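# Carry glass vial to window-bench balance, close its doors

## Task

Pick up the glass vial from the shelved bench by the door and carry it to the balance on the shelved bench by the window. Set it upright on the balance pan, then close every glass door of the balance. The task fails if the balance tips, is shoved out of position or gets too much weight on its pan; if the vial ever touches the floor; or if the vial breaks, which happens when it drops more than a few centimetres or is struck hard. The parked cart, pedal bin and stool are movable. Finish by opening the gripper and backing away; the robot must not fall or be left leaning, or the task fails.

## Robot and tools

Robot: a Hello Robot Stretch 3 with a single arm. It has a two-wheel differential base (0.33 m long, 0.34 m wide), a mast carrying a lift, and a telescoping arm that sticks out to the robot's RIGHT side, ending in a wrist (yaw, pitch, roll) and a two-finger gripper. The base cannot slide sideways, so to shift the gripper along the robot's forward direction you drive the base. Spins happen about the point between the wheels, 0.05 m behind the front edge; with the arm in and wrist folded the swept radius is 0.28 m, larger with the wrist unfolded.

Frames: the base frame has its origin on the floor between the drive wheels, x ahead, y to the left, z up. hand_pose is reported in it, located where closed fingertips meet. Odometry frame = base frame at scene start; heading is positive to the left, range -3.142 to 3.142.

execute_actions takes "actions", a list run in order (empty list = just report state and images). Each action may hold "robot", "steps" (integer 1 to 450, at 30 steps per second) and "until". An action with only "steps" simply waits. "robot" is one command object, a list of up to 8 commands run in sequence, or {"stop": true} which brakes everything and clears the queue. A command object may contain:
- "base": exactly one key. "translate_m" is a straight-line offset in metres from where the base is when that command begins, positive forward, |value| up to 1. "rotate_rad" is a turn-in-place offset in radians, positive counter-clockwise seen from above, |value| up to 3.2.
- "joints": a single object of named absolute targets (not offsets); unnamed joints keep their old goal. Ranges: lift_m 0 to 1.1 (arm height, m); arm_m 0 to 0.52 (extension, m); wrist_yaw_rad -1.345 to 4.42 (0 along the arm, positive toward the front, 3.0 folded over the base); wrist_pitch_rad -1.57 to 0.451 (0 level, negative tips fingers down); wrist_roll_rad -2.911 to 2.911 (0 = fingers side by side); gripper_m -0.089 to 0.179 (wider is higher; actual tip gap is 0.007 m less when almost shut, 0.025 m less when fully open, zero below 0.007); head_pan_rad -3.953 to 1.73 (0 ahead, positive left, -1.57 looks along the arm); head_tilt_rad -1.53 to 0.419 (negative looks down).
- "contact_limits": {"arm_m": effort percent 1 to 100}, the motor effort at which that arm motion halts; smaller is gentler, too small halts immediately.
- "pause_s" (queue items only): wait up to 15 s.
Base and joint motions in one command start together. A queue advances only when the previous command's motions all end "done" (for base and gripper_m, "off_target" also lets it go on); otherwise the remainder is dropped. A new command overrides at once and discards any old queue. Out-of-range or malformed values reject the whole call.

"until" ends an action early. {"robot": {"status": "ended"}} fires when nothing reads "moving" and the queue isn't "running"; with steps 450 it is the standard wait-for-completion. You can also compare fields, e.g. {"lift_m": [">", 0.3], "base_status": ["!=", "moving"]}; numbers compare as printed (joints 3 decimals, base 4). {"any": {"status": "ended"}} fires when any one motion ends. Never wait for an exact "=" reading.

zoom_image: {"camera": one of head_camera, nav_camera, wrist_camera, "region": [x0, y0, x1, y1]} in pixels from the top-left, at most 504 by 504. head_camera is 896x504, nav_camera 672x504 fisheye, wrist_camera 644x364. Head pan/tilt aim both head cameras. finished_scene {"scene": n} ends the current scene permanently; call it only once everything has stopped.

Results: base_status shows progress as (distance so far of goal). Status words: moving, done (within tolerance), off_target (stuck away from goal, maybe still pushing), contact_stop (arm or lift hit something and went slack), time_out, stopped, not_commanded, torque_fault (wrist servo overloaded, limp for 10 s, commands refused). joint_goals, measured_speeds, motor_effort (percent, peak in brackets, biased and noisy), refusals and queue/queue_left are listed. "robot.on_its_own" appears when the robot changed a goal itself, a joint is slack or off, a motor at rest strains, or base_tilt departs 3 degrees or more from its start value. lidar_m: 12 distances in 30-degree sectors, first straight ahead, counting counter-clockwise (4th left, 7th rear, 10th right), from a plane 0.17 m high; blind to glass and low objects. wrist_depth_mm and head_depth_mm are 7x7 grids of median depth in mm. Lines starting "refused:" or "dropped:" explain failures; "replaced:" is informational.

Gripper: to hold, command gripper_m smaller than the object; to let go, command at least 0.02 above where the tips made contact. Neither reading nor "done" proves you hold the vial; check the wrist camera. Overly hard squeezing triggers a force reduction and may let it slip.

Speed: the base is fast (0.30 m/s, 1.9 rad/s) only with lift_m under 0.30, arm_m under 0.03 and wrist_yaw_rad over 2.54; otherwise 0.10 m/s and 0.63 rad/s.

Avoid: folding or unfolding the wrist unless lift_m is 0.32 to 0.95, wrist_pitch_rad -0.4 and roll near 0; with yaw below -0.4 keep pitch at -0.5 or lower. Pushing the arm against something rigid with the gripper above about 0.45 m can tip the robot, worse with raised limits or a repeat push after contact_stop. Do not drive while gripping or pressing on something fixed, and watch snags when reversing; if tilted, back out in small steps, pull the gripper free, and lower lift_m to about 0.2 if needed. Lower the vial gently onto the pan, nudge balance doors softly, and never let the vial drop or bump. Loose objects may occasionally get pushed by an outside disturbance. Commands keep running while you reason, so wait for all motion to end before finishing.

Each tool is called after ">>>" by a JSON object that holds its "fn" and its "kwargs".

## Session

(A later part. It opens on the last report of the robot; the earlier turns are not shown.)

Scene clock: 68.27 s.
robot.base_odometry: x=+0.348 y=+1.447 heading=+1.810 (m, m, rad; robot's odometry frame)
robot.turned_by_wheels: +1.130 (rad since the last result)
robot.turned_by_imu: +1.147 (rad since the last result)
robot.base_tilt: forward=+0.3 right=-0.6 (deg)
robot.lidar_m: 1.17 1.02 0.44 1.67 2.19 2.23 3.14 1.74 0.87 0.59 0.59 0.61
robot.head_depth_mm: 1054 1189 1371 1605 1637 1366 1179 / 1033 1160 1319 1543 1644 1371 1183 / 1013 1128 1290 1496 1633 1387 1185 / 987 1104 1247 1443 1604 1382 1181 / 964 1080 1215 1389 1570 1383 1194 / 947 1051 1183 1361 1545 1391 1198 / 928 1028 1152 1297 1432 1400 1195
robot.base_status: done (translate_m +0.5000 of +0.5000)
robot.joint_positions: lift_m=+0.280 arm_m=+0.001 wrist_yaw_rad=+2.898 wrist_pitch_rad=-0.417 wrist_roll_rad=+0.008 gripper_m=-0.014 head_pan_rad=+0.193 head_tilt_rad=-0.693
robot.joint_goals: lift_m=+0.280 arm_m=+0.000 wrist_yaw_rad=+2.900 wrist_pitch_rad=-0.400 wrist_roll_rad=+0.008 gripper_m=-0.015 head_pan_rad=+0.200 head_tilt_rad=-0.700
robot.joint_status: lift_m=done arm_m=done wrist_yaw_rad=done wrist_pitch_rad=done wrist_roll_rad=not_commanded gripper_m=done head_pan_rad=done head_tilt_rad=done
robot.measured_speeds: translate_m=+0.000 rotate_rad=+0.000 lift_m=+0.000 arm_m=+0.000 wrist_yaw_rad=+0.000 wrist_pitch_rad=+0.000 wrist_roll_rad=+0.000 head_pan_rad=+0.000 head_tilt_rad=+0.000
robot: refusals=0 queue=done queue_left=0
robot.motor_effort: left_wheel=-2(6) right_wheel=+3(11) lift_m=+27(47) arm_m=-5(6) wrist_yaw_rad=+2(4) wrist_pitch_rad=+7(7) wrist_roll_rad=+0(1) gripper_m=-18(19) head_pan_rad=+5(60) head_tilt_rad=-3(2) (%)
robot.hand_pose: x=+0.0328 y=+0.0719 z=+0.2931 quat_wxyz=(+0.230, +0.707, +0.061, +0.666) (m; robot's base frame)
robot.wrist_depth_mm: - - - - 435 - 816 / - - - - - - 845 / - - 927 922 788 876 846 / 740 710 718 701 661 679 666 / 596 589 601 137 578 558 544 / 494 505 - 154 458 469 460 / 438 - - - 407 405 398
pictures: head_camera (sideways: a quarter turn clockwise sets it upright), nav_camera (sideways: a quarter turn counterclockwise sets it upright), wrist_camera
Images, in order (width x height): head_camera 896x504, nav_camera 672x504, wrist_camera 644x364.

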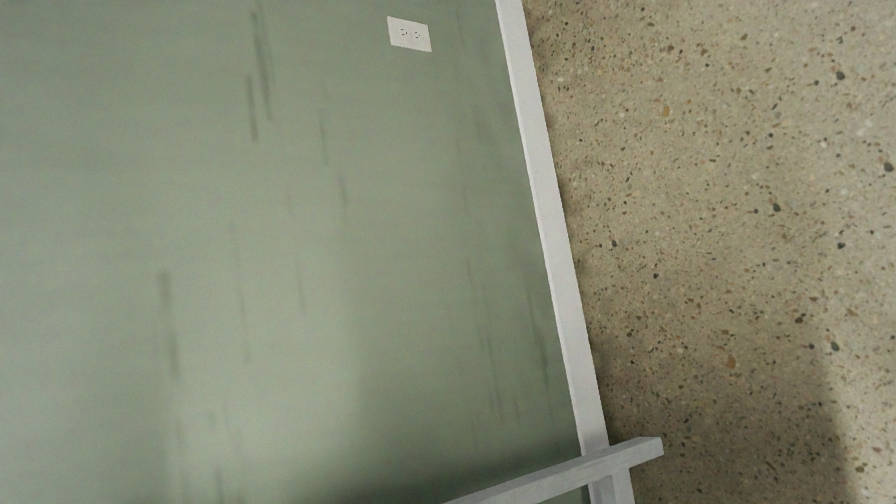

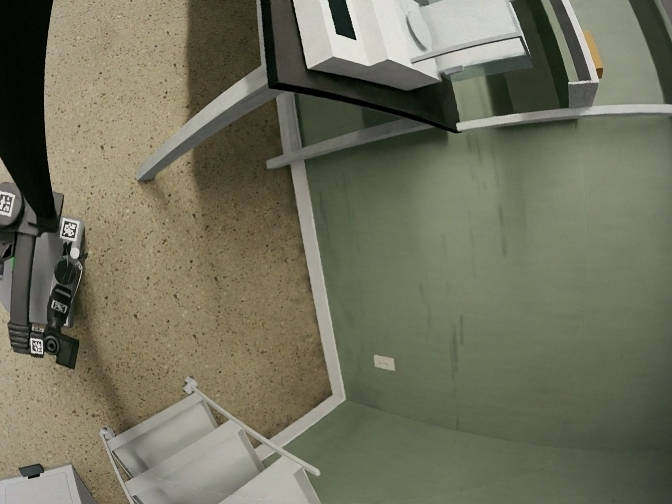

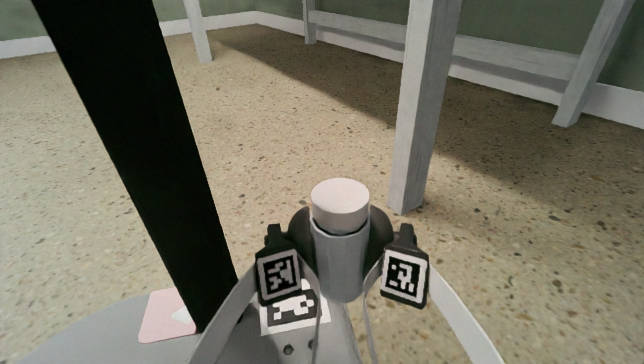

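>>> {"fn": "execute_actions", "kwargs": {"actions": [{"robot":[{"base":{"rotate_rad":0.06}},{"base":{"translate_m":0.62}},{"base":{"rotate_rad":-2.76},"joints":{"head_pan_rad":-1.57,"head_tilt_rad":-0.6}},{"joints":{"lift_m":0.6}},{"joints":{"wrist_yaw_rad":1.3,"lift_m":0.94}}],"steps":450,"until":{"robot":{"status":"ended"}}},{"steps":450,"until":{"robot":{"status":"ended"}}}]}}

Scene clock: 88.13 s.
robot.base_odometry: x=+0.165 y=+2.040 heading=-0.890 (m, m, rad; robot's odometry frame)
robot.turned_by_wheels: -2.700 (rad since the last result)
robot.turned_by_imu: -2.704 (rad since the last result)
robot.base_tilt: forward=+0.3 right=-0.8 (deg)
robot.lidar_m: 1.75 0.49 0.42 0.90 0.79 0.59 0.58 0.61 0.61 1.88 0.49 3.35
robot.head_depth_mm: 2005 1263 909 680 545 - - / 2362 569 584 528 549 - - / 2360 1532 980 534 549 - - / 2409 1427 929 526 551 1473 1295 / 2406 2603 992 534 554 1470 - / 2429 2671 2905 587 555 662 - / 2432 2715 2977 2368 559 1514 -
robot.base_status: done (rotate_rad -2.7599 of -2.7600)
robot.joint_positions: lift_m=+0.940 arm_m=+0.001 wrist_yaw_rad=+1.303 wrist_pitch_rad=-0.418 wrist_roll_rad=+0.008 gripper_m=-0.014 head_pan_rad=-1.563 head_tilt_rad=-0.606
robot.joint_goals: lift_m=+0.940 arm_m=+0.000 wrist_yaw_rad=+1.300 wrist_pitch_rad=-0.400 wrist_roll_rad=+0.008 gripper_m=-0.015 head_pan_rad=-1.570 head_tilt_rad=-0.600
robot.joint_status: lift_m=done arm_m=done wrist_yaw_rad=done wrist_pitch_rad=done wrist_roll_rad=not_commanded gripper_m=done head_pan_rad=done head_tilt_rad=done
robot.measured_speeds: translate_m=+0.000 rotate_rad=+0.000 lift_m=+0.000 arm_m=+0.000 wrist_yaw_rad=+0.000 wrist_pitch_rad=+0.000 wrist_roll_rad=+0.000 head_pan_rad=+0.000 head_tilt_rad=+0.000
robot: refusals=0 queue=done queue_left=0
robot.motor_effort: left_wheel=+2(11) right_wheel=-2(12) lift_m=+46(48) arm_m=-5(6) wrist_yaw_rad=-2(3) wrist_pitch_rad=+7(7) wrist_roll_rad=+0(1) gripper_m=-18(18) head_pan_rad=-5(59) head_tilt_rad=+3(11) (%)
robot.hand_pose: x=+0.1950 y=-0.2055 z=+0.9524 quat_wxyz=(+0.637, +0.537, -0.464, +0.300) (m; robot's base frame)
robot.wrist_depth_mm: - - - - - - - / - - - - - - - / - - - - - - - / - - - - - - - / 962 - - 137 - - - / 768 - - 159 - - 325 / 719 - - - - - 313
pictures: head_camera (sideways: a quarter turn clockwise sets it upright), nav_camera (sideways: a quarter turn counterclockwise sets it upright), wrist_camera
Images, in order (width x height): head_camera 896x504, nav_camera 672x504, wrist_camera 644x364.

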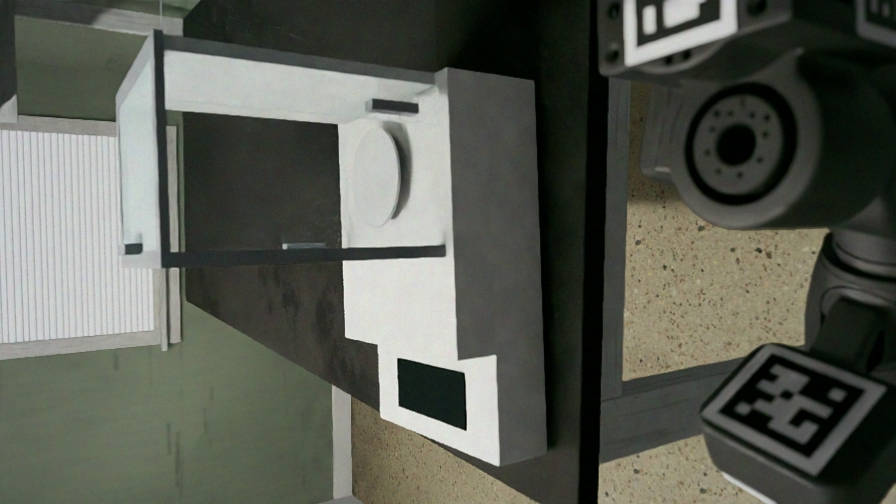

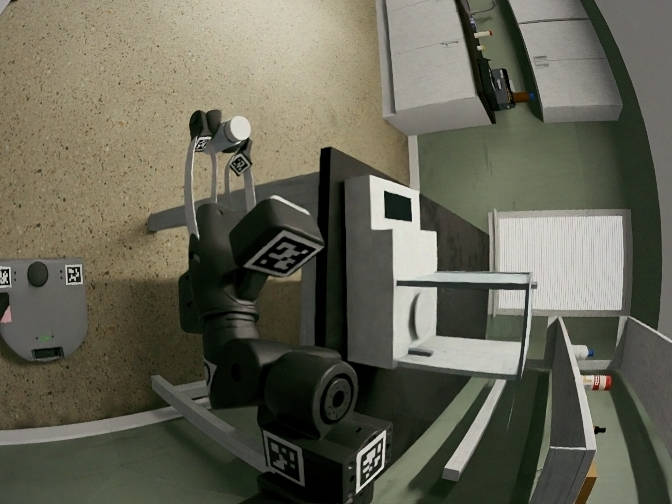

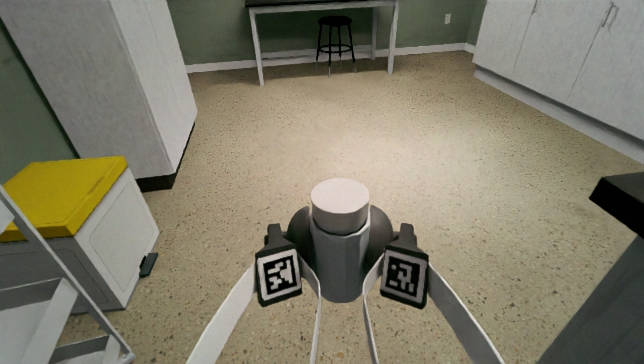

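>>> {"fn": "execute_actions", "kwargs": {"actions": [{"robot":[{"joints":{"lift_m":1.075,"wrist_yaw_rad":0.9},"base":{"translate_m":-0.03}},{"joints":{"wrist_yaw_rad":-0.07}}],"steps":450,"until":{"robot":{"status":"ended"}}}]}}

Scene clock: 93.00 s.
robot.base_odometry: x=+0.146 y=+2.063 heading=-0.890 (m, m, rad; robot's odometry frame)
robot.turned_by_wheels: +0.000 (rad since the last result)
robot.turned_by_imu: +0.000 (rad since the last result)
robot.base_tilt: forward=+0.2 right=-0.7 (deg)
robot.lidar_m: 1.77 0.49 0.44 0.90 0.75 0.57 0.55 0.58 0.59 1.89 0.50 3.37
robot.head_depth_mm: 1661 - - - - - 1203 / 2405 - - - - - 1166 / 2363 - - - - - 1191 / 2405 2536 933 538 555 1471 1239 / 2407 2559 933 525 555 1480 1247 / 2437 2701 1142 545 554 730 849 / 2448 2701 2960 620 554 1379 1250
robot.base_status: done (translate_m -0.0300 of -0.0300)
robot.joint_positions: lift_m=+1.075 arm_m=+0.001 wrist_yaw_rad=-0.067 wrist_pitch_rad=-0.418 wrist_roll_rad=+0.008 gripper_m=-0.014 head_pan_rad=-1.563 head_tilt_rad=-0.606
robot.joint_goals: lift_m=+1.075 arm_m=+0.000 wrist_yaw_rad=-0.070 wrist_pitch_rad=-0.400 wrist_roll_rad=+0.008 gripper_m=-0.015 head_pan_rad=-1.570 head_tilt_rad=-0.600
robot.joint_status: lift_m=done arm_m=done wrist_yaw_rad=done wrist_pitch_rad=done wrist_roll_rad=not_commanded gripper_m=done head_pan_rad=done head_tilt_rad=done
robot.measured_speeds: translate_m=+0.000 rotate_rad=+0.000 lift_m=+0.000 arm_m=+0.000 wrist_yaw_rad=+0.000 wrist_pitch_rad=+0.000 wrist_roll_rad=+0.000 head_pan_rad=+0.000 head_tilt_rad=+0.000
robot: refusals=0 queue=done queue_left=0
robot.motor_effort: left_wheel=+2(4) right_wheel=-2(8) lift_m=+46(46) arm_m=-5(6) wrist_yaw_rad=-1(5) wrist_pitch_rad=+7(7) wrist_roll_rad=+0(1) gripper_m=-18(18) head_pan_rad=-4(5) head_tilt_rad=+2(2) (%)
robot.hand_pose: x=-0.0366 y=-0.3699 z=+1.0874 quat_wxyz=(+0.684, +0.123, -0.699, -0.171) (m; robot's base frame)
robot.wrist_depth_mm: - - - - 305 877 551 / - - - 938 384 832 615 / - - 475 428 404 627 595 / - - 333 329 449 482 476 / - 329 304 136 401 393 390 / - 336 335 159 328 332 329 / - 430 - - - 369 359
pictures: head_camera (sideways: a quarter turn clockwise sets it upright), nav_camera (sideways: a quarter turn counterclockwise sets it upright), wrist_camera
Images, in order (width x height): head_camera 896x504, nav_camera 672x504, wrist_camera 644x364.

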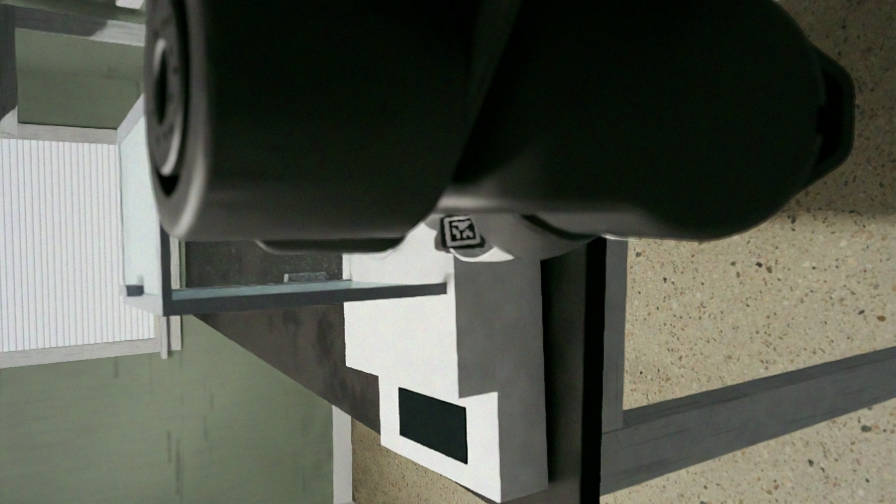

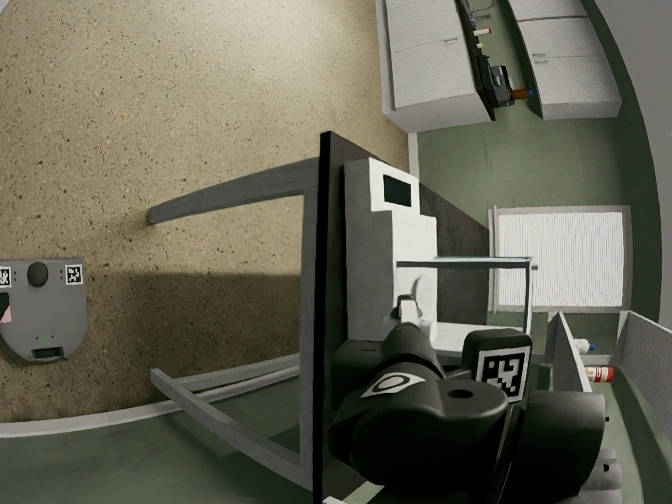

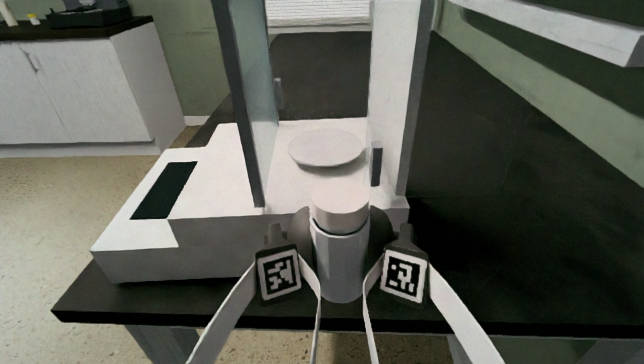

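>>> {"fn": "execute_actions", "kwargs": {"actions": [{"robot":[{"joints":{"arm_m":0.05},"base":{"translate_m":0.02}},{"joints":{"arm_m":0.105},"contact_limits":{"arm_m":10}}],"steps":450,"until":{"robot":{"status":"ended"}}}]}}

Scene clock: 101.37 s.
robot.base_odometry: x=+0.159 y=+2.047 heading=-0.890 (m, m, rad; robot's odometry frame)
robot.turned_by_wheels: +0.000 (rad since the last result)
robot.turned_by_imu: +0.000 (rad since the last result)
robot.base_tilt: forward=+0.3 right=-0.6 (deg)
robot.lidar_m: 1.76 0.49 0.42 0.90 0.78 0.59 0.57 0.60 0.60 1.88 0.49 3.35
robot.head_depth_mm: - - - 629 562 1402 1226 / 2340 - - 534 550 1454 1230 / 2347 - - - 549 1461 1232 / 2379 462 930 525 551 1472 1241 / 2408 2584 997 533 554 1468 1243 / 2444 2688 2851 587 554 703 874 / 2455 2730 2976 2293 560 1440 1245
robot.base_status: done (translate_m +0.0200 of +0.0200)
robot.joint_positions: lift_m=+1.075 arm_m=+0.105 wrist_yaw_rad=-0.068 wrist_pitch_rad=-0.418 wrist_roll_rad=+0.008 gripper_m=-0.014 head_pan_rad=-1.563 head_tilt_rad=-0.606
robot.joint_goals: lift_m=+1.075 arm_m=+0.105 wrist_yaw_rad=-0.070 wrist_pitch_rad=-0.400 wrist_roll_rad=+0.008 gripper_m=-0.015 head_pan_rad=-1.570 head_tilt_rad=-0.600
robot.joint_status: lift_m=done arm_m=done wrist_yaw_rad=done wrist_pitch_rad=done wrist_roll_rad=not_commanded gripper_m=done head_pan_rad=done head_tilt_rad=done
robot.measured_speeds: translate_m=+0.000 rotate_rad=+0.000 lift_m=+0.000 arm_m=+0.000 wrist_yaw_rad=+0.000 wrist_pitch_rad=+0.000 wrist_roll_rad=+0.000 head_pan_rad=+0.000 head_tilt_rad=+0.000
robot: refusals=0 queue=done queue_left=0
robot.motor_effort: left_wheel=+2(7) right_wheel=-2(3) lift_m=+47(47) arm_m=+3(3) wrist_yaw_rad=-1(2) wrist_pitch_rad=+7(7) wrist_roll_rad=+1(1) gripper_m=-19(19) head_pan_rad=-4(5) head_tilt_rad=+2(2) (%)
robot.contact_limits: arm_m 10 (drawing in: default 33, maximum 53; extending or still: default 42, maximum 70)
robot.hand_pose: x=-0.0368 y=-0.4736 z=+1.0874 quat_wxyz=(+0.684, +0.122, -0.699, -0.171) (m; robot's base frame)
robot.wrist_depth_mm: - - 288 - - 148 554 / - - 817 938 288 160 646 / - - 627 646 296 176 610 / - - 324 318 291 442 469 / - 338 263 137 219 378 389 / - 265 228 159 215 331 328 / - 233 222 227 231 288 285
pictures: head_camera (sideways: a quarter turn clockwise sets it upright), nav_camera (sideways: a quarter turn counterclockwise sets it upright), wrist_camera
Images, in order (width x height): head_camera 896x504, nav_camera 672x504, wrist_camera 644x364.

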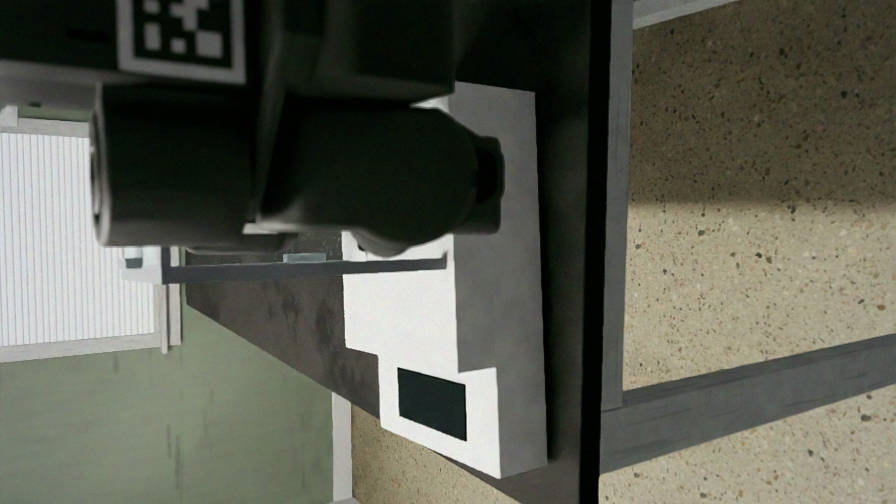

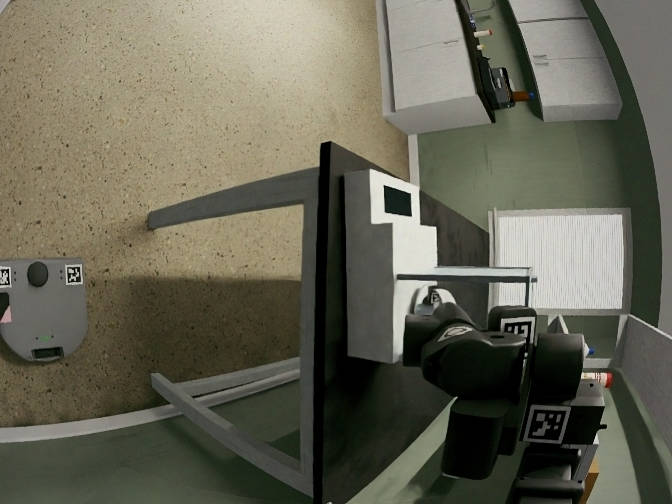

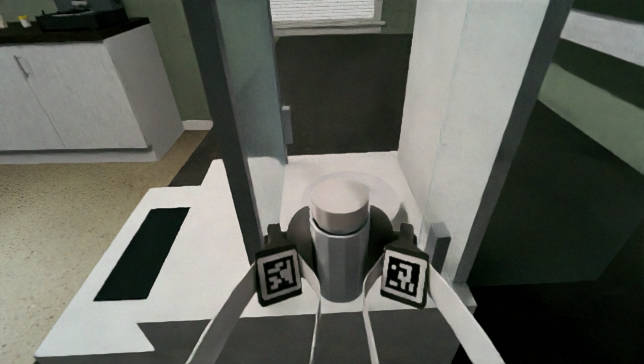

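>>> {"fn": "execute_actions", "kwargs": {"actions": [{"robot":[{"joints":{"arm_m":0.115},"contact_limits":{"arm_m":10}},{"base":{"translate_m":-0.024}}],"steps":450,"until":{"robot":{"status":"ended"}}}]}}

Scene clock: 105.23 s.
robot.base_odometry: x=+0.144 y=+2.066 heading=-0.890 (m, m, rad; robot's odometry frame)
robot.turned_by_wheels: +0.000 (rad since the last result)
robot.turned_by_imu: +0.000 (rad since the last result)
robot.base_tilt: forward=+0.3 right=-0.6 (deg)
robot.lidar_m: 1.78 0.49 0.44 0.90 0.75 0.56 0.55 0.57 0.59 1.89 0.50 3.37
robot.head_depth_mm: - - - 640 561 1423 1226 / 2380 - - 631 564 1456 1223 / 2377 - - - 549 1463 1236 / 2396 2549 987 537 551 1468 1241 / 2419 1438 660 526 554 1474 1241 / 2436 2694 1071 545 555 732 849 / 2446 2702 2943 615 552 1376 1246
robot.base_status: done (translate_m -0.0240 of -0.0240)
robot.joint_positions: lift_m=+1.075 arm_m=+0.115 wrist_yaw_rad=-0.067 wrist_pitch_rad=-0.418 wrist_roll_rad=+0.008 gripper_m=-0.014 head_pan_rad=-1.563 head_tilt_rad=-0.606
robot.joint_goals: lift_m=+1.075 arm_m=+0.115 wrist_yaw_rad=-0.070 wrist_pitch_rad=-0.400 wrist_roll_rad=+0.008 gripper_m=-0.015 head_pan_rad=-1.570 head_tilt_rad=-0.600
robot.joint_status: lift_m=done arm_m=done wrist_yaw_rad=done wrist_pitch_rad=done wrist_roll_rad=not_commanded gripper_m=done head_pan_rad=done head_tilt_rad=done
robot.measured_speeds: translate_m=+0.000 rotate_rad=+0.000 lift_m=+0.000 arm_m=+0.000 wrist_yaw_rad=+0.000 wrist_pitch_rad=+0.000 wrist_roll_rad=+0.000 head_pan_rad=+0.000 head_tilt_rad=+0.000
robot: refusals=0 queue=done queue_left=0
robot.motor_effort: left_wheel=+3(6) right_wheel=-4(8) lift_m=+46(46) arm_m=+3(3) wrist_yaw_rad=-2(2) wrist_pitch_rad=+7(7) wrist_roll_rad=+0(0) gripper_m=-19(19) head_pan_rad=-5(5) head_tilt_rad=+2(2) (%)
robot.contact_limits: arm_m 10 (drawing in: default 33, maximum 53; extending or still: default 42, maximum 70)
robot.hand_pose: x=-0.0365 y=-0.4836 z=+1.0874 quat_wxyz=(+0.684, +0.123, -0.699, -0.170) (m; robot's base frame)
robot.wrist_depth_mm: - - - - 212 128 558 / - - - 942 216 142 627 / - - 657 647 221 583 591 / - - 334 320 227 463 475 / - 315 261 140 191 393 388 / - 239 218 160 213 331 329 / 246 209 208 208 212 287 285
pictures: head_camera (sideways: a quarter turn clockwise sets it upright), nav_camera (sideways: a quarter turn counterclockwise sets it upright), wrist_camera
Images, in order (width x height): head_camera 896x504, nav_camera 672x504, wrist_camera 644x364.

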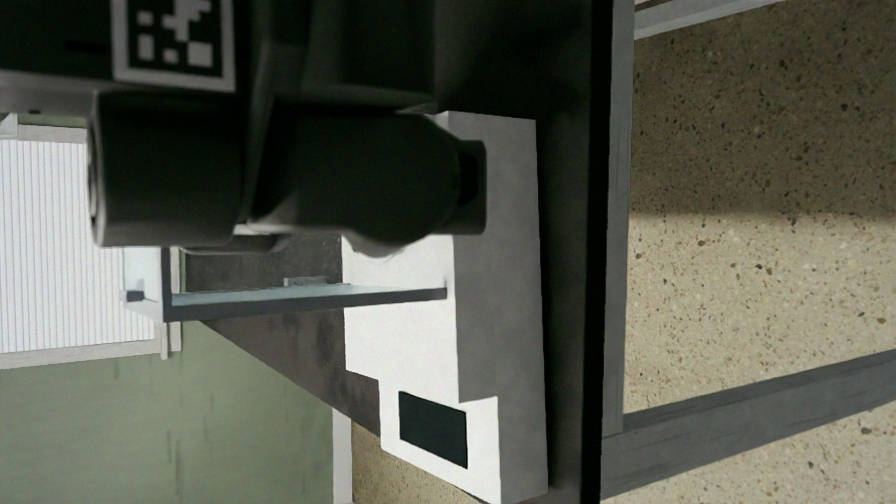

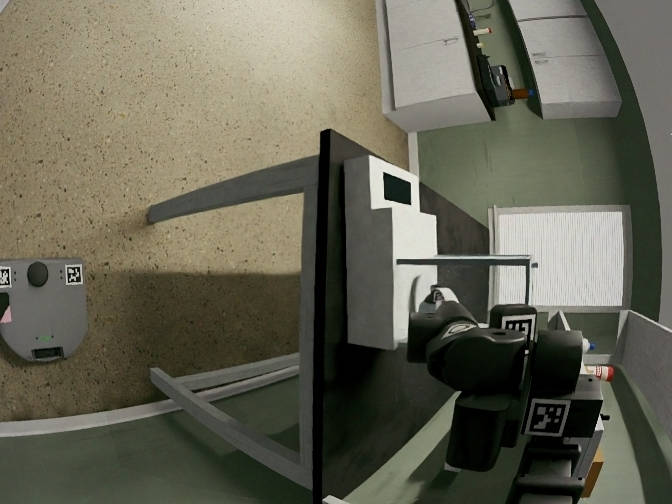

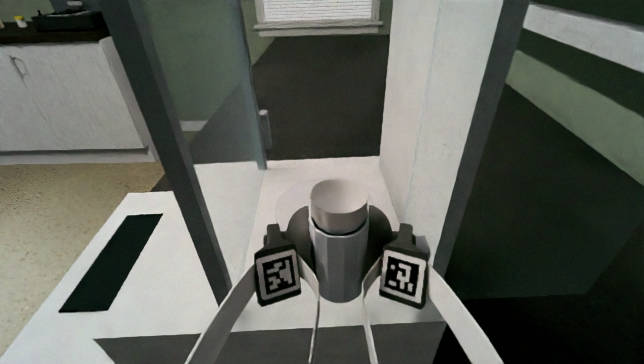

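>>> {"fn": "execute_actions", "kwargs": {"actions": [{"robot":[{"base":{"translate_m":-0.006}},{"base":{"translate_m":0.021}},{"joints":{"arm_m":0.16},"contact_limits":{"arm_m":10}}],"steps":450,"until":{"robot":{"status":"ended"}}}]}}

Scene clock: 111.97 s.
robot.base_odometry: x=+0.153 y=+2.054 heading=-0.890 (m, m, rad; robot's odometry frame)
robot.turned_by_wheels: +0.000 (rad since the last result)
robot.turned_by_imu: +0.000 (rad since the last result)
robot.base_tilt: forward=+0.3 right=-0.6 (deg)
robot.lidar_m: 1.76 0.49 0.43 0.90 0.77 0.58 0.56 0.59 0.59 1.89 0.50 3.36
robot.head_depth_mm: - - - 681 563 1408 1224 / - - - 539 549 1456 1226 / 2360 - - 527 549 1459 1235 / 2388 1364 653 526 551 1462 1232 / 2435 2570 992 533 553 1477 1237 / 2431 2677 2836 566 556 714 842 / 2450 2692 2972 682 558 1409 1247
robot.base_status: done (translate_m +0.0210 of +0.0210)
robot.joint_positions: lift_m=+1.075 arm_m=+0.160 wrist_yaw_rad=-0.068 wrist_pitch_rad=-0.418 wrist_roll_rad=+0.008 gripper_m=-0.014 head_pan_rad=-1.563 head_tilt_rad=-0.606
robot.joint_goals: lift_m=+1.075 arm_m=+0.160 wrist_yaw_rad=-0.070 wrist_pitch_rad=-0.400 wrist_roll_rad=+0.008 gripper_m=-0.015 head_pan_rad=-1.570 head_tilt_rad=-0.600
robot.joint_status: lift_m=done arm_m=done wrist_yaw_rad=done wrist_pitch_rad=done wrist_roll_rad=not_commanded gripper_m=done head_pan_rad=done head_tilt_rad=done
robot.measured_speeds: translate_m=+0.000 rotate_rad=+0.000 lift_m=+0.000 arm_m=+0.000 wrist_yaw_rad=+0.000 wrist_pitch_rad=+0.000 wrist_roll_rad=+0.000 head_pan_rad=+0.000 head_tilt_rad=+0.000
robot: refusals=0 queue=done queue_left=0
robot.motor_effort: left_wheel=+2(6) right_wheel=-2(11) lift_m=+46(47) arm_m=+3(4) wrist_yaw_rad=-1(3) wrist_pitch_rad=+7(7) wrist_roll_rad=+0(0) gripper_m=-18(19) head_pan_rad=-5(6) head_tilt_rad=+3(2) (%)
robot.contact_limits: arm_m 10 (drawing in: default 33, maximum 53; extending or still: default 42, maximum 70)
robot.hand_pose: x=-0.0368 y=-0.5286 z=+1.0874 quat_wxyz=(+0.684, +0.122, -0.699, -0.171) (m; robot's base frame)
robot.wrist_depth_mm: - - - - - 133 90 / - - - 926 777 134 91 / - 82 657 656 264 136 97 / - 93 498 330 272 138 433 / - 307 272 137 218 140 375 / - 257 130 160 210 153 327 / 246 203 193 194 192 278 283
pictures: head_camera (sideways: a quarter turn clockwise sets it upright), nav_camera (sideways: a quarter turn counterclockwise sets it upright), wrist_camera
Images, in order (width x height): head_camera 896x504, nav_camera 672x504, wrist_camera 644x364.

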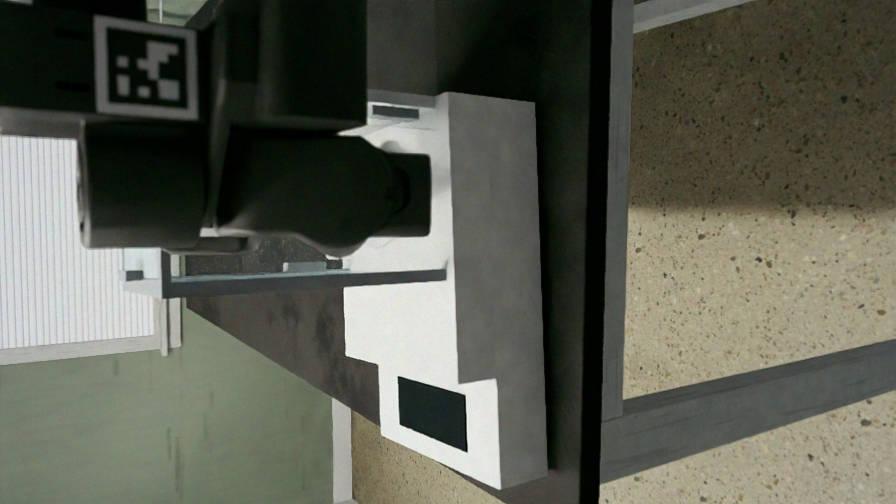

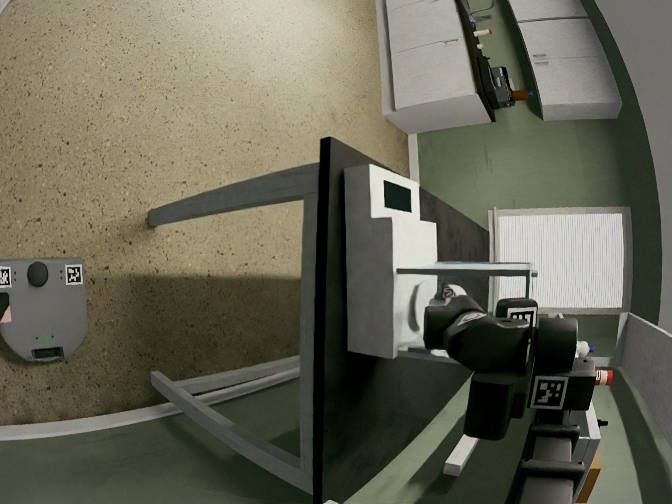

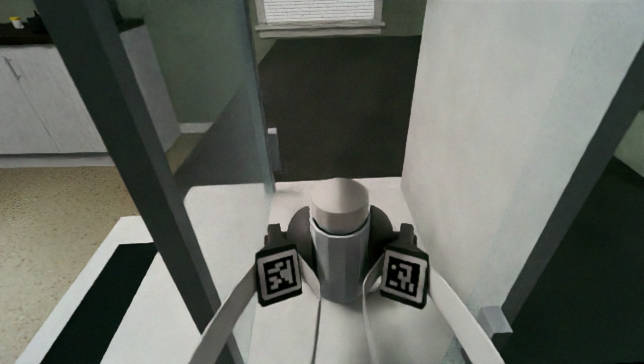

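>>> {"fn": "execute_actions", "kwargs": {"actions": [{"robot":[{"base":{"translate_m":-0.003},"joints":{"arm_m":0.205},"contact_limits":{"arm_m":10}},{"joints":{"lift_m":1.05}}],"steps":450,"until":{"robot":{"status":"ended"}}}]}}

Scene clock: 116.33 s.
robot.base_odometry: x=+0.152 y=+2.057 heading=-0.890 (m, m, rad; robot's odometry frame)
robot.turned_by_wheels: +0.000 (rad since the last result)
robot.turned_by_imu: +0.000 (rad since the last result)
robot.base_tilt: forward=+0.2 right=-0.6 (deg)
robot.lidar_m: 1.77 0.49 0.43 0.90 0.76 0.58 0.56 0.59 0.59 1.88 0.50 3.37
robot.head_depth_mm: 1682 1376 884 681 563 1418 1230 / 2332 - - 539 550 1459 1226 / 2369 - - 526 550 1467 1233 / 2412 1483 643 526 551 1464 1231 / 2424 2570 990 534 555 1472 1240 / 2431 2687 2858 565 555 729 844 / 2444 2701 2947 649 557 1407 1245
robot.base_status: done (translate_m -0.0030 of -0.0030)
robot.joint_positions: lift_m=+1.050 arm_m=+0.205 wrist_yaw_rad=-0.068 wrist_pitch_rad=-0.418 wrist_roll_rad=+0.008 gripper_m=-0.014 head_pan_rad=-1.563 head_tilt_rad=-0.606
robot.joint_goals: lift_m=+1.050 arm_m=+0.205 wrist_yaw_rad=-0.070 wrist_pitch_rad=-0.400 wrist_roll_rad=+0.008 gripper_m=-0.015 head_pan_rad=-1.570 head_tilt_rad=-0.600
robot.joint_status: lift_m=done arm_m=done wrist_yaw_rad=done wrist_pitch_rad=done wrist_roll_rad=not_commanded gripper_m=done head_pan_rad=done head_tilt_rad=done
robot.measured_speeds: translate_m=+0.000 rotate_rad=+0.000 lift_m=+0.000 arm_m=+0.000 wrist_yaw_rad=+0.000 wrist_pitch_rad=+0.000 wrist_roll_rad=+0.000 head_pan_rad=+0.000 head_tilt_rad=+0.000
robot: refusals=0 queue=done queue_left=0
robot.motor_effort: left_wheel=+2(3) right_wheel=-2(8) lift_m=+26(44) arm_m=+3(6) wrist_yaw_rad=-1(1) wrist_pitch_rad=+7(7) wrist_roll_rad=+0(0) gripper_m=-18(18) head_pan_rad=-5(5) head_tilt_rad=+2(2) (%)
robot.contact_limits: arm_m 10 (drawing in: default 33, maximum 53; extending or still: default 42, maximum 70)
robot.hand_pose: x=-0.0368 y=-0.5736 z=+1.0631 quat_wxyz=(+0.684, +0.122, -0.699, -0.171) (m; robot's base frame)
robot.wrist_depth_mm: - - - - - 127 86 / - - - 848 775 128 87 / - - 580 593 523 130 88 / - - 442 455 261 132 88 / - 275 238 137 209 134 89 / 255 201 199 159 183 135 90 / - 173 171 164 164 128 91
pictures: head_camera (sideways: a quarter turn clockwise sets it upright), nav_camera (sideways: a quarter turn counterclockwise sets it upright), wrist_camera
Images, in order (width x height): head_camera 896x504, nav_camera 672x504, wrist_camera 644x364.

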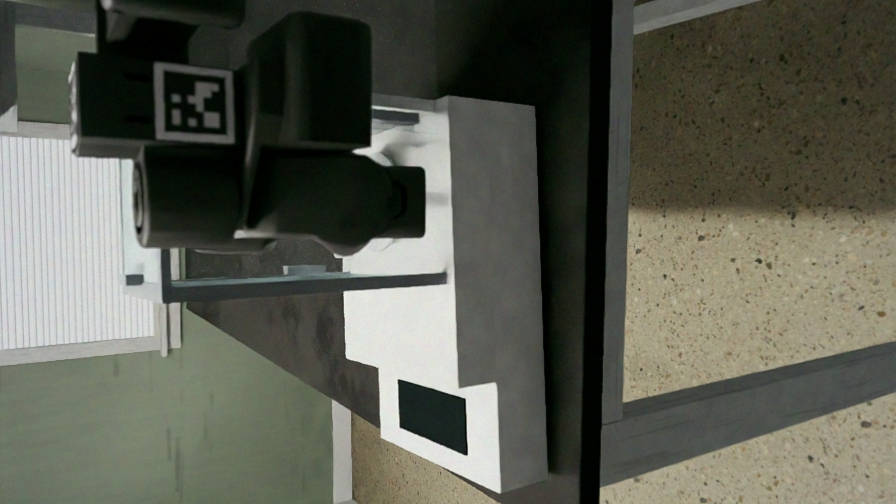

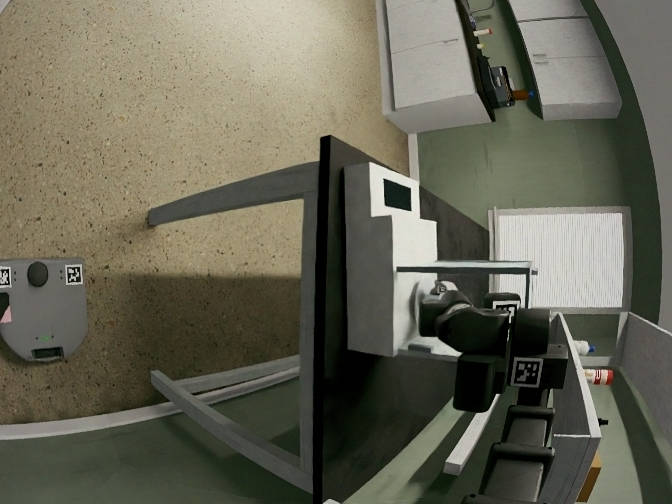

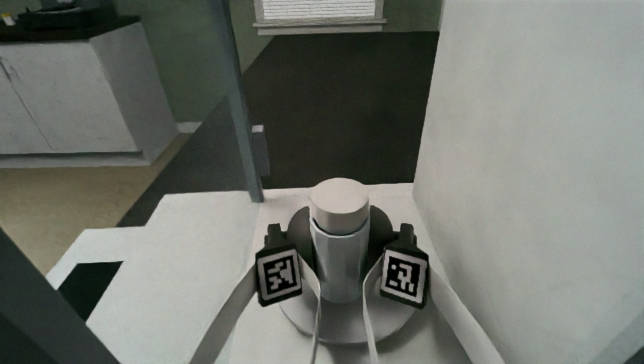

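>>> {"fn": "execute_actions", "kwargs": {"actions": [{"robot":[{"joints":{"arm_m":0.215},"contact_limits":{"arm_m":10}},{"joints":{"lift_m":1.046}}],"steps":450,"until":{"robot":{"status":"ended"}}}]}}

Scene clock: 119.67 s.
robot.base_odometry: x=+0.152 y=+2.057 heading=-0.890 (m, m, rad; robot's odometry frame)
robot.turned_by_wheels: +0.000 (rad since the last result)
robot.turned_by_imu: +0.000 (rad since the last result)
robot.base_tilt: forward=+0.4 right=-0.6 (deg)
robot.lidar_m: 1.76 0.49 0.43 0.90 0.77 0.57 0.56 0.59 0.59 1.89 0.50 3.36
robot.head_depth_mm: 1677 - 907 679 563 1417 1223 / 2334 - - 539 549 1464 1227 / 2358 - - 528 549 1467 1236 / 2394 1635 642 525 552 1464 1231 / 2388 2563 993 535 552 1466 1242 / 2418 2674 2845 566 554 729 843 / 2447 2697 2968 650 557 1406 1247
robot.base_status: done (translate_m -0.0030 of -0.0030)
robot.joint_positions: lift_m=+1.046 arm_m=+0.215 wrist_yaw_rad=-0.068 wrist_pitch_rad=-0.418 wrist_roll_rad=+0.008 gripper_m=-0.014 head_pan_rad=-1.563 head_tilt_rad=-0.606
robot.joint_goals: lift_m=+1.046 arm_m=+0.215 wrist_yaw_rad=-0.070 wrist_pitch_rad=-0.400 wrist_roll_rad=+0.008 gripper_m=-0.015 head_pan_rad=-1.570 head_tilt_rad=-0.600
robot.joint_status: lift_m=done arm_m=done wrist_yaw_rad=done wrist_pitch_rad=done wrist_roll_rad=not_commanded gripper_m=done head_pan_rad=done head_tilt_rad=done
robot.measured_speeds: translate_m=+0.000 rotate_rad=+0.000 lift_m=+0.000 arm_m=+0.000 wrist_yaw_rad=+0.000 wrist_pitch_rad=+0.000 wrist_roll_rad=+0.000 head_pan_rad=+0.000 head_tilt_rad=+0.000
robot: refusals=0 queue=done queue_left=0
robot.motor_effort: left_wheel=+2(2) right_wheel=-2(2) lift_m=+27(28) arm_m=+4(3) wrist_yaw_rad=-1(1) wrist_pitch_rad=+7(7) wrist_roll_rad=+1(0) gripper_m=-18(19) head_pan_rad=-5(5) head_tilt_rad=+2(2) (%)
robot.contact_limits: arm_m 10 (drawing in: default 33, maximum 53; extending or still: default 42, maximum 70)
robot.hand_pose: x=-0.0368 y=-0.5836 z=+1.0591 quat_wxyz=(+0.684, +0.122, -0.699, -0.171) (m; robot's base frame)
robot.wrist_depth_mm: - - - - - 127 86 / - - - 852 756 128 87 / - - 563 585 548 130 87 / - - 437 448 256 132 88 / - 255 232 137 209 133 89 / 251 196 195 159 169 135 90 / 202 169 167 155 159 128 91
pictures: head_camera (sideways: a quarter turn clockwise sets it upright), nav_camera (sideways: a quarter turn counterclockwise sets it upright), wrist_camera
Images, in order (width x height): head_camera 896x504, nav_camera 672x504, wrist_camera 644x364.

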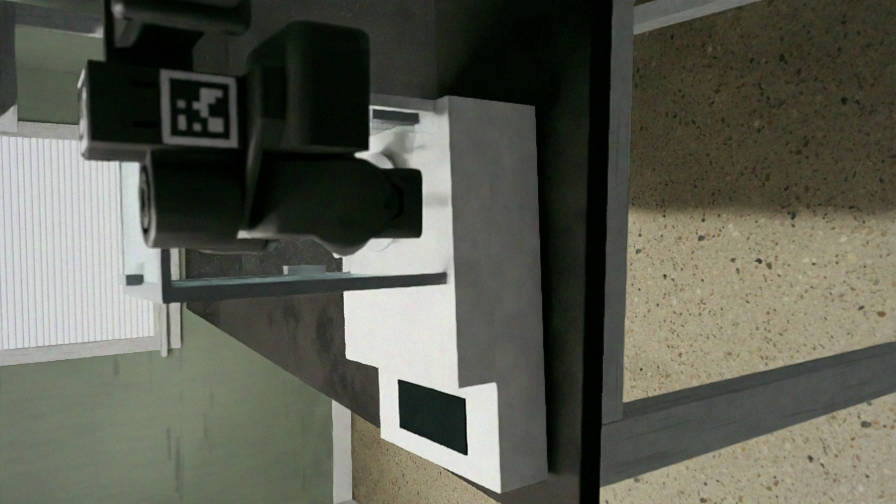

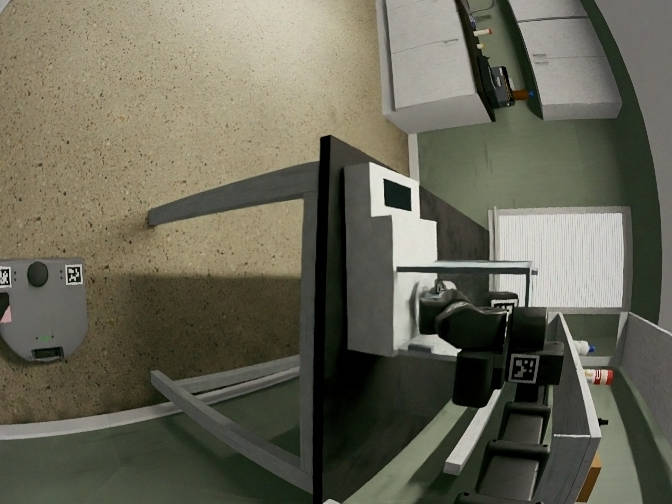

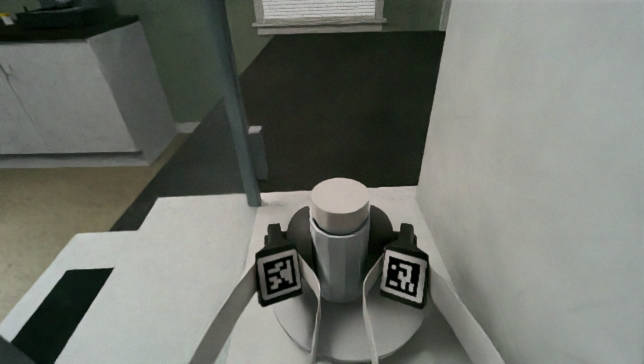

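>>> {"fn": "execute_actions", "kwargs": {"actions": [{"robot":[{"joints":{"lift_m":1.045}},{"joints":{"gripper_m":0.056}},{"pause_s":0.3},{"joints":{"arm_m":0.168},"contact_limits":{"arm_m":15}},{"joints":{"gripper_m":0.03}},{"joints":{"arm_m":0.06},"contact_limits":{"arm_m":15}},{"base":{"translate_m":-0.055},"joints":{"gripper_m":0.045}}],"steps":450,"until":{"robot":{"status":"ended"}}}]}}

Scene clock: 130.43 s.
robot.base_odometry: x=+0.117 y=+2.099 heading=-0.890 (m, m, rad; robot's odometry frame)
robot.turned_by_wheels: +0.000 (rad since the last result)
robot.turned_by_imu: +0.000 (rad since the last result)
robot.base_tilt: forward=+0.4 right=-0.6 (deg)
robot.lidar_m: 1.82 0.49 0.47 0.90 0.69 0.52 0.50 0.53 0.56 1.74 0.52 3.35
robot.head_depth_mm: 1601 - - - - 1375 1196 / 2362 2117 - - - 1454 1228 / 2410 562 - - - 1426 1233 / 2409 1724 811 538 555 1472 1240 / 2405 1741 937 527 554 1469 1238 / 2431 2621 942 534 555 1479 960 / 2423 2708 2925 567 554 692 1194
robot.base_status: done (translate_m -0.0550 of -0.0550)
robot.joint_positions: lift_m=+1.045 arm_m=+0.060 wrist_yaw_rad=-0.068 wrist_pitch_rad=-0.418 wrist_roll_rad=+0.008 gripper_m=+0.045 head_pan_rad=-1.563 head_tilt_rad=-0.606
robot.joint_goals: lift_m=+1.045 arm_m=+0.060 wrist_yaw_rad=-0.070 wrist_pitch_rad=-0.400 wrist_roll_rad=+0.008 gripper_m=+0.045 head_pan_rad=-1.570 head_tilt_rad=-0.600
robot.joint_status: lift_m=done arm_m=done wrist_yaw_rad=done wrist_pitch_rad=done wrist_roll_rad=not_commanded gripper_m=done head_pan_rad=done head_tilt_rad=done
robot.measured_speeds: translate_m=+0.000 rotate_rad=+0.000 lift_m=+0.000 arm_m=+0.000 wrist_yaw_rad=+0.000 wrist_pitch_rad=+0.000 wrist_roll_rad=+0.000 head_pan_rad=+0.000 head_tilt_rad=+0.000
robot: refusals=0 queue=done queue_left=0
robot.motor_effort: left_wheel=+2(3) right_wheel=-2(8) lift_m=+27(26) arm_m=-6(7) wrist_yaw_rad=+0(1) wrist_pitch_rad=+7(7) wrist_roll_rad=+1(0) gripper_m=+1(96) head_pan_rad=-5(4) head_tilt_rad=+2(3) (%)
robot.contact_limits: arm_m 15 (drawing in: default 33, maximum 53; extending or still: default 42, maximum 70)
robot.hand_pose: x=-0.0369 y=-0.4292 z=+1.0581 quat_wxyz=(+0.684, +0.122, -0.699, -0.171) (m; robot's base frame)
robot.wrist_depth_mm: - - - - - 819 468 / - - 870 780 810 755 568 / - - 353 300 570 562 545 / - 279 284 269 438 432 432 / 296 235 238 236 372 352 348 / 258 255 258 265 294 300 297 / 272 269 267 262 262 258 257
pictures: head_camera (sideways: a quarter turn clockwise sets it upright), nav_camera (sideways: a quarter turn counterclockwise sets it upright), wrist_camera
Images, in order (width x height): head_camera 896x504, nav_camera 672x504, wrist_camera 644x364.

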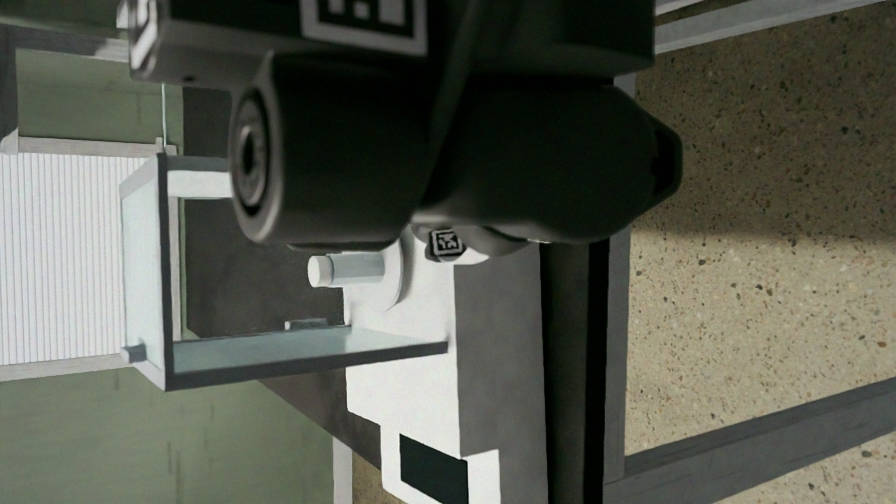

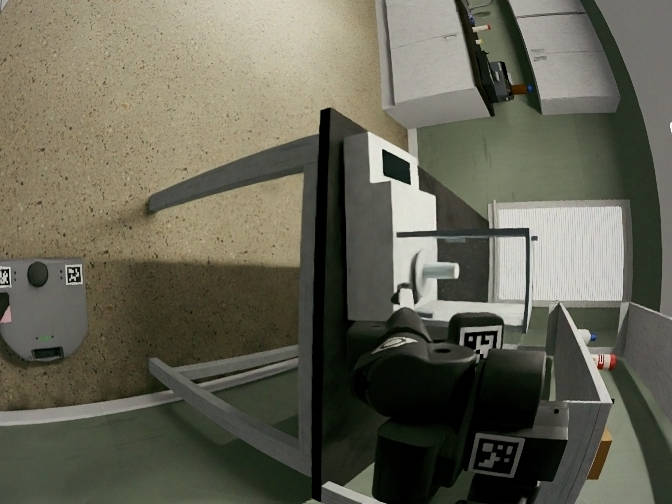

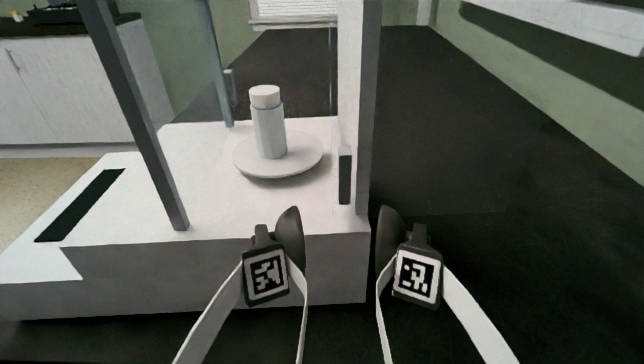

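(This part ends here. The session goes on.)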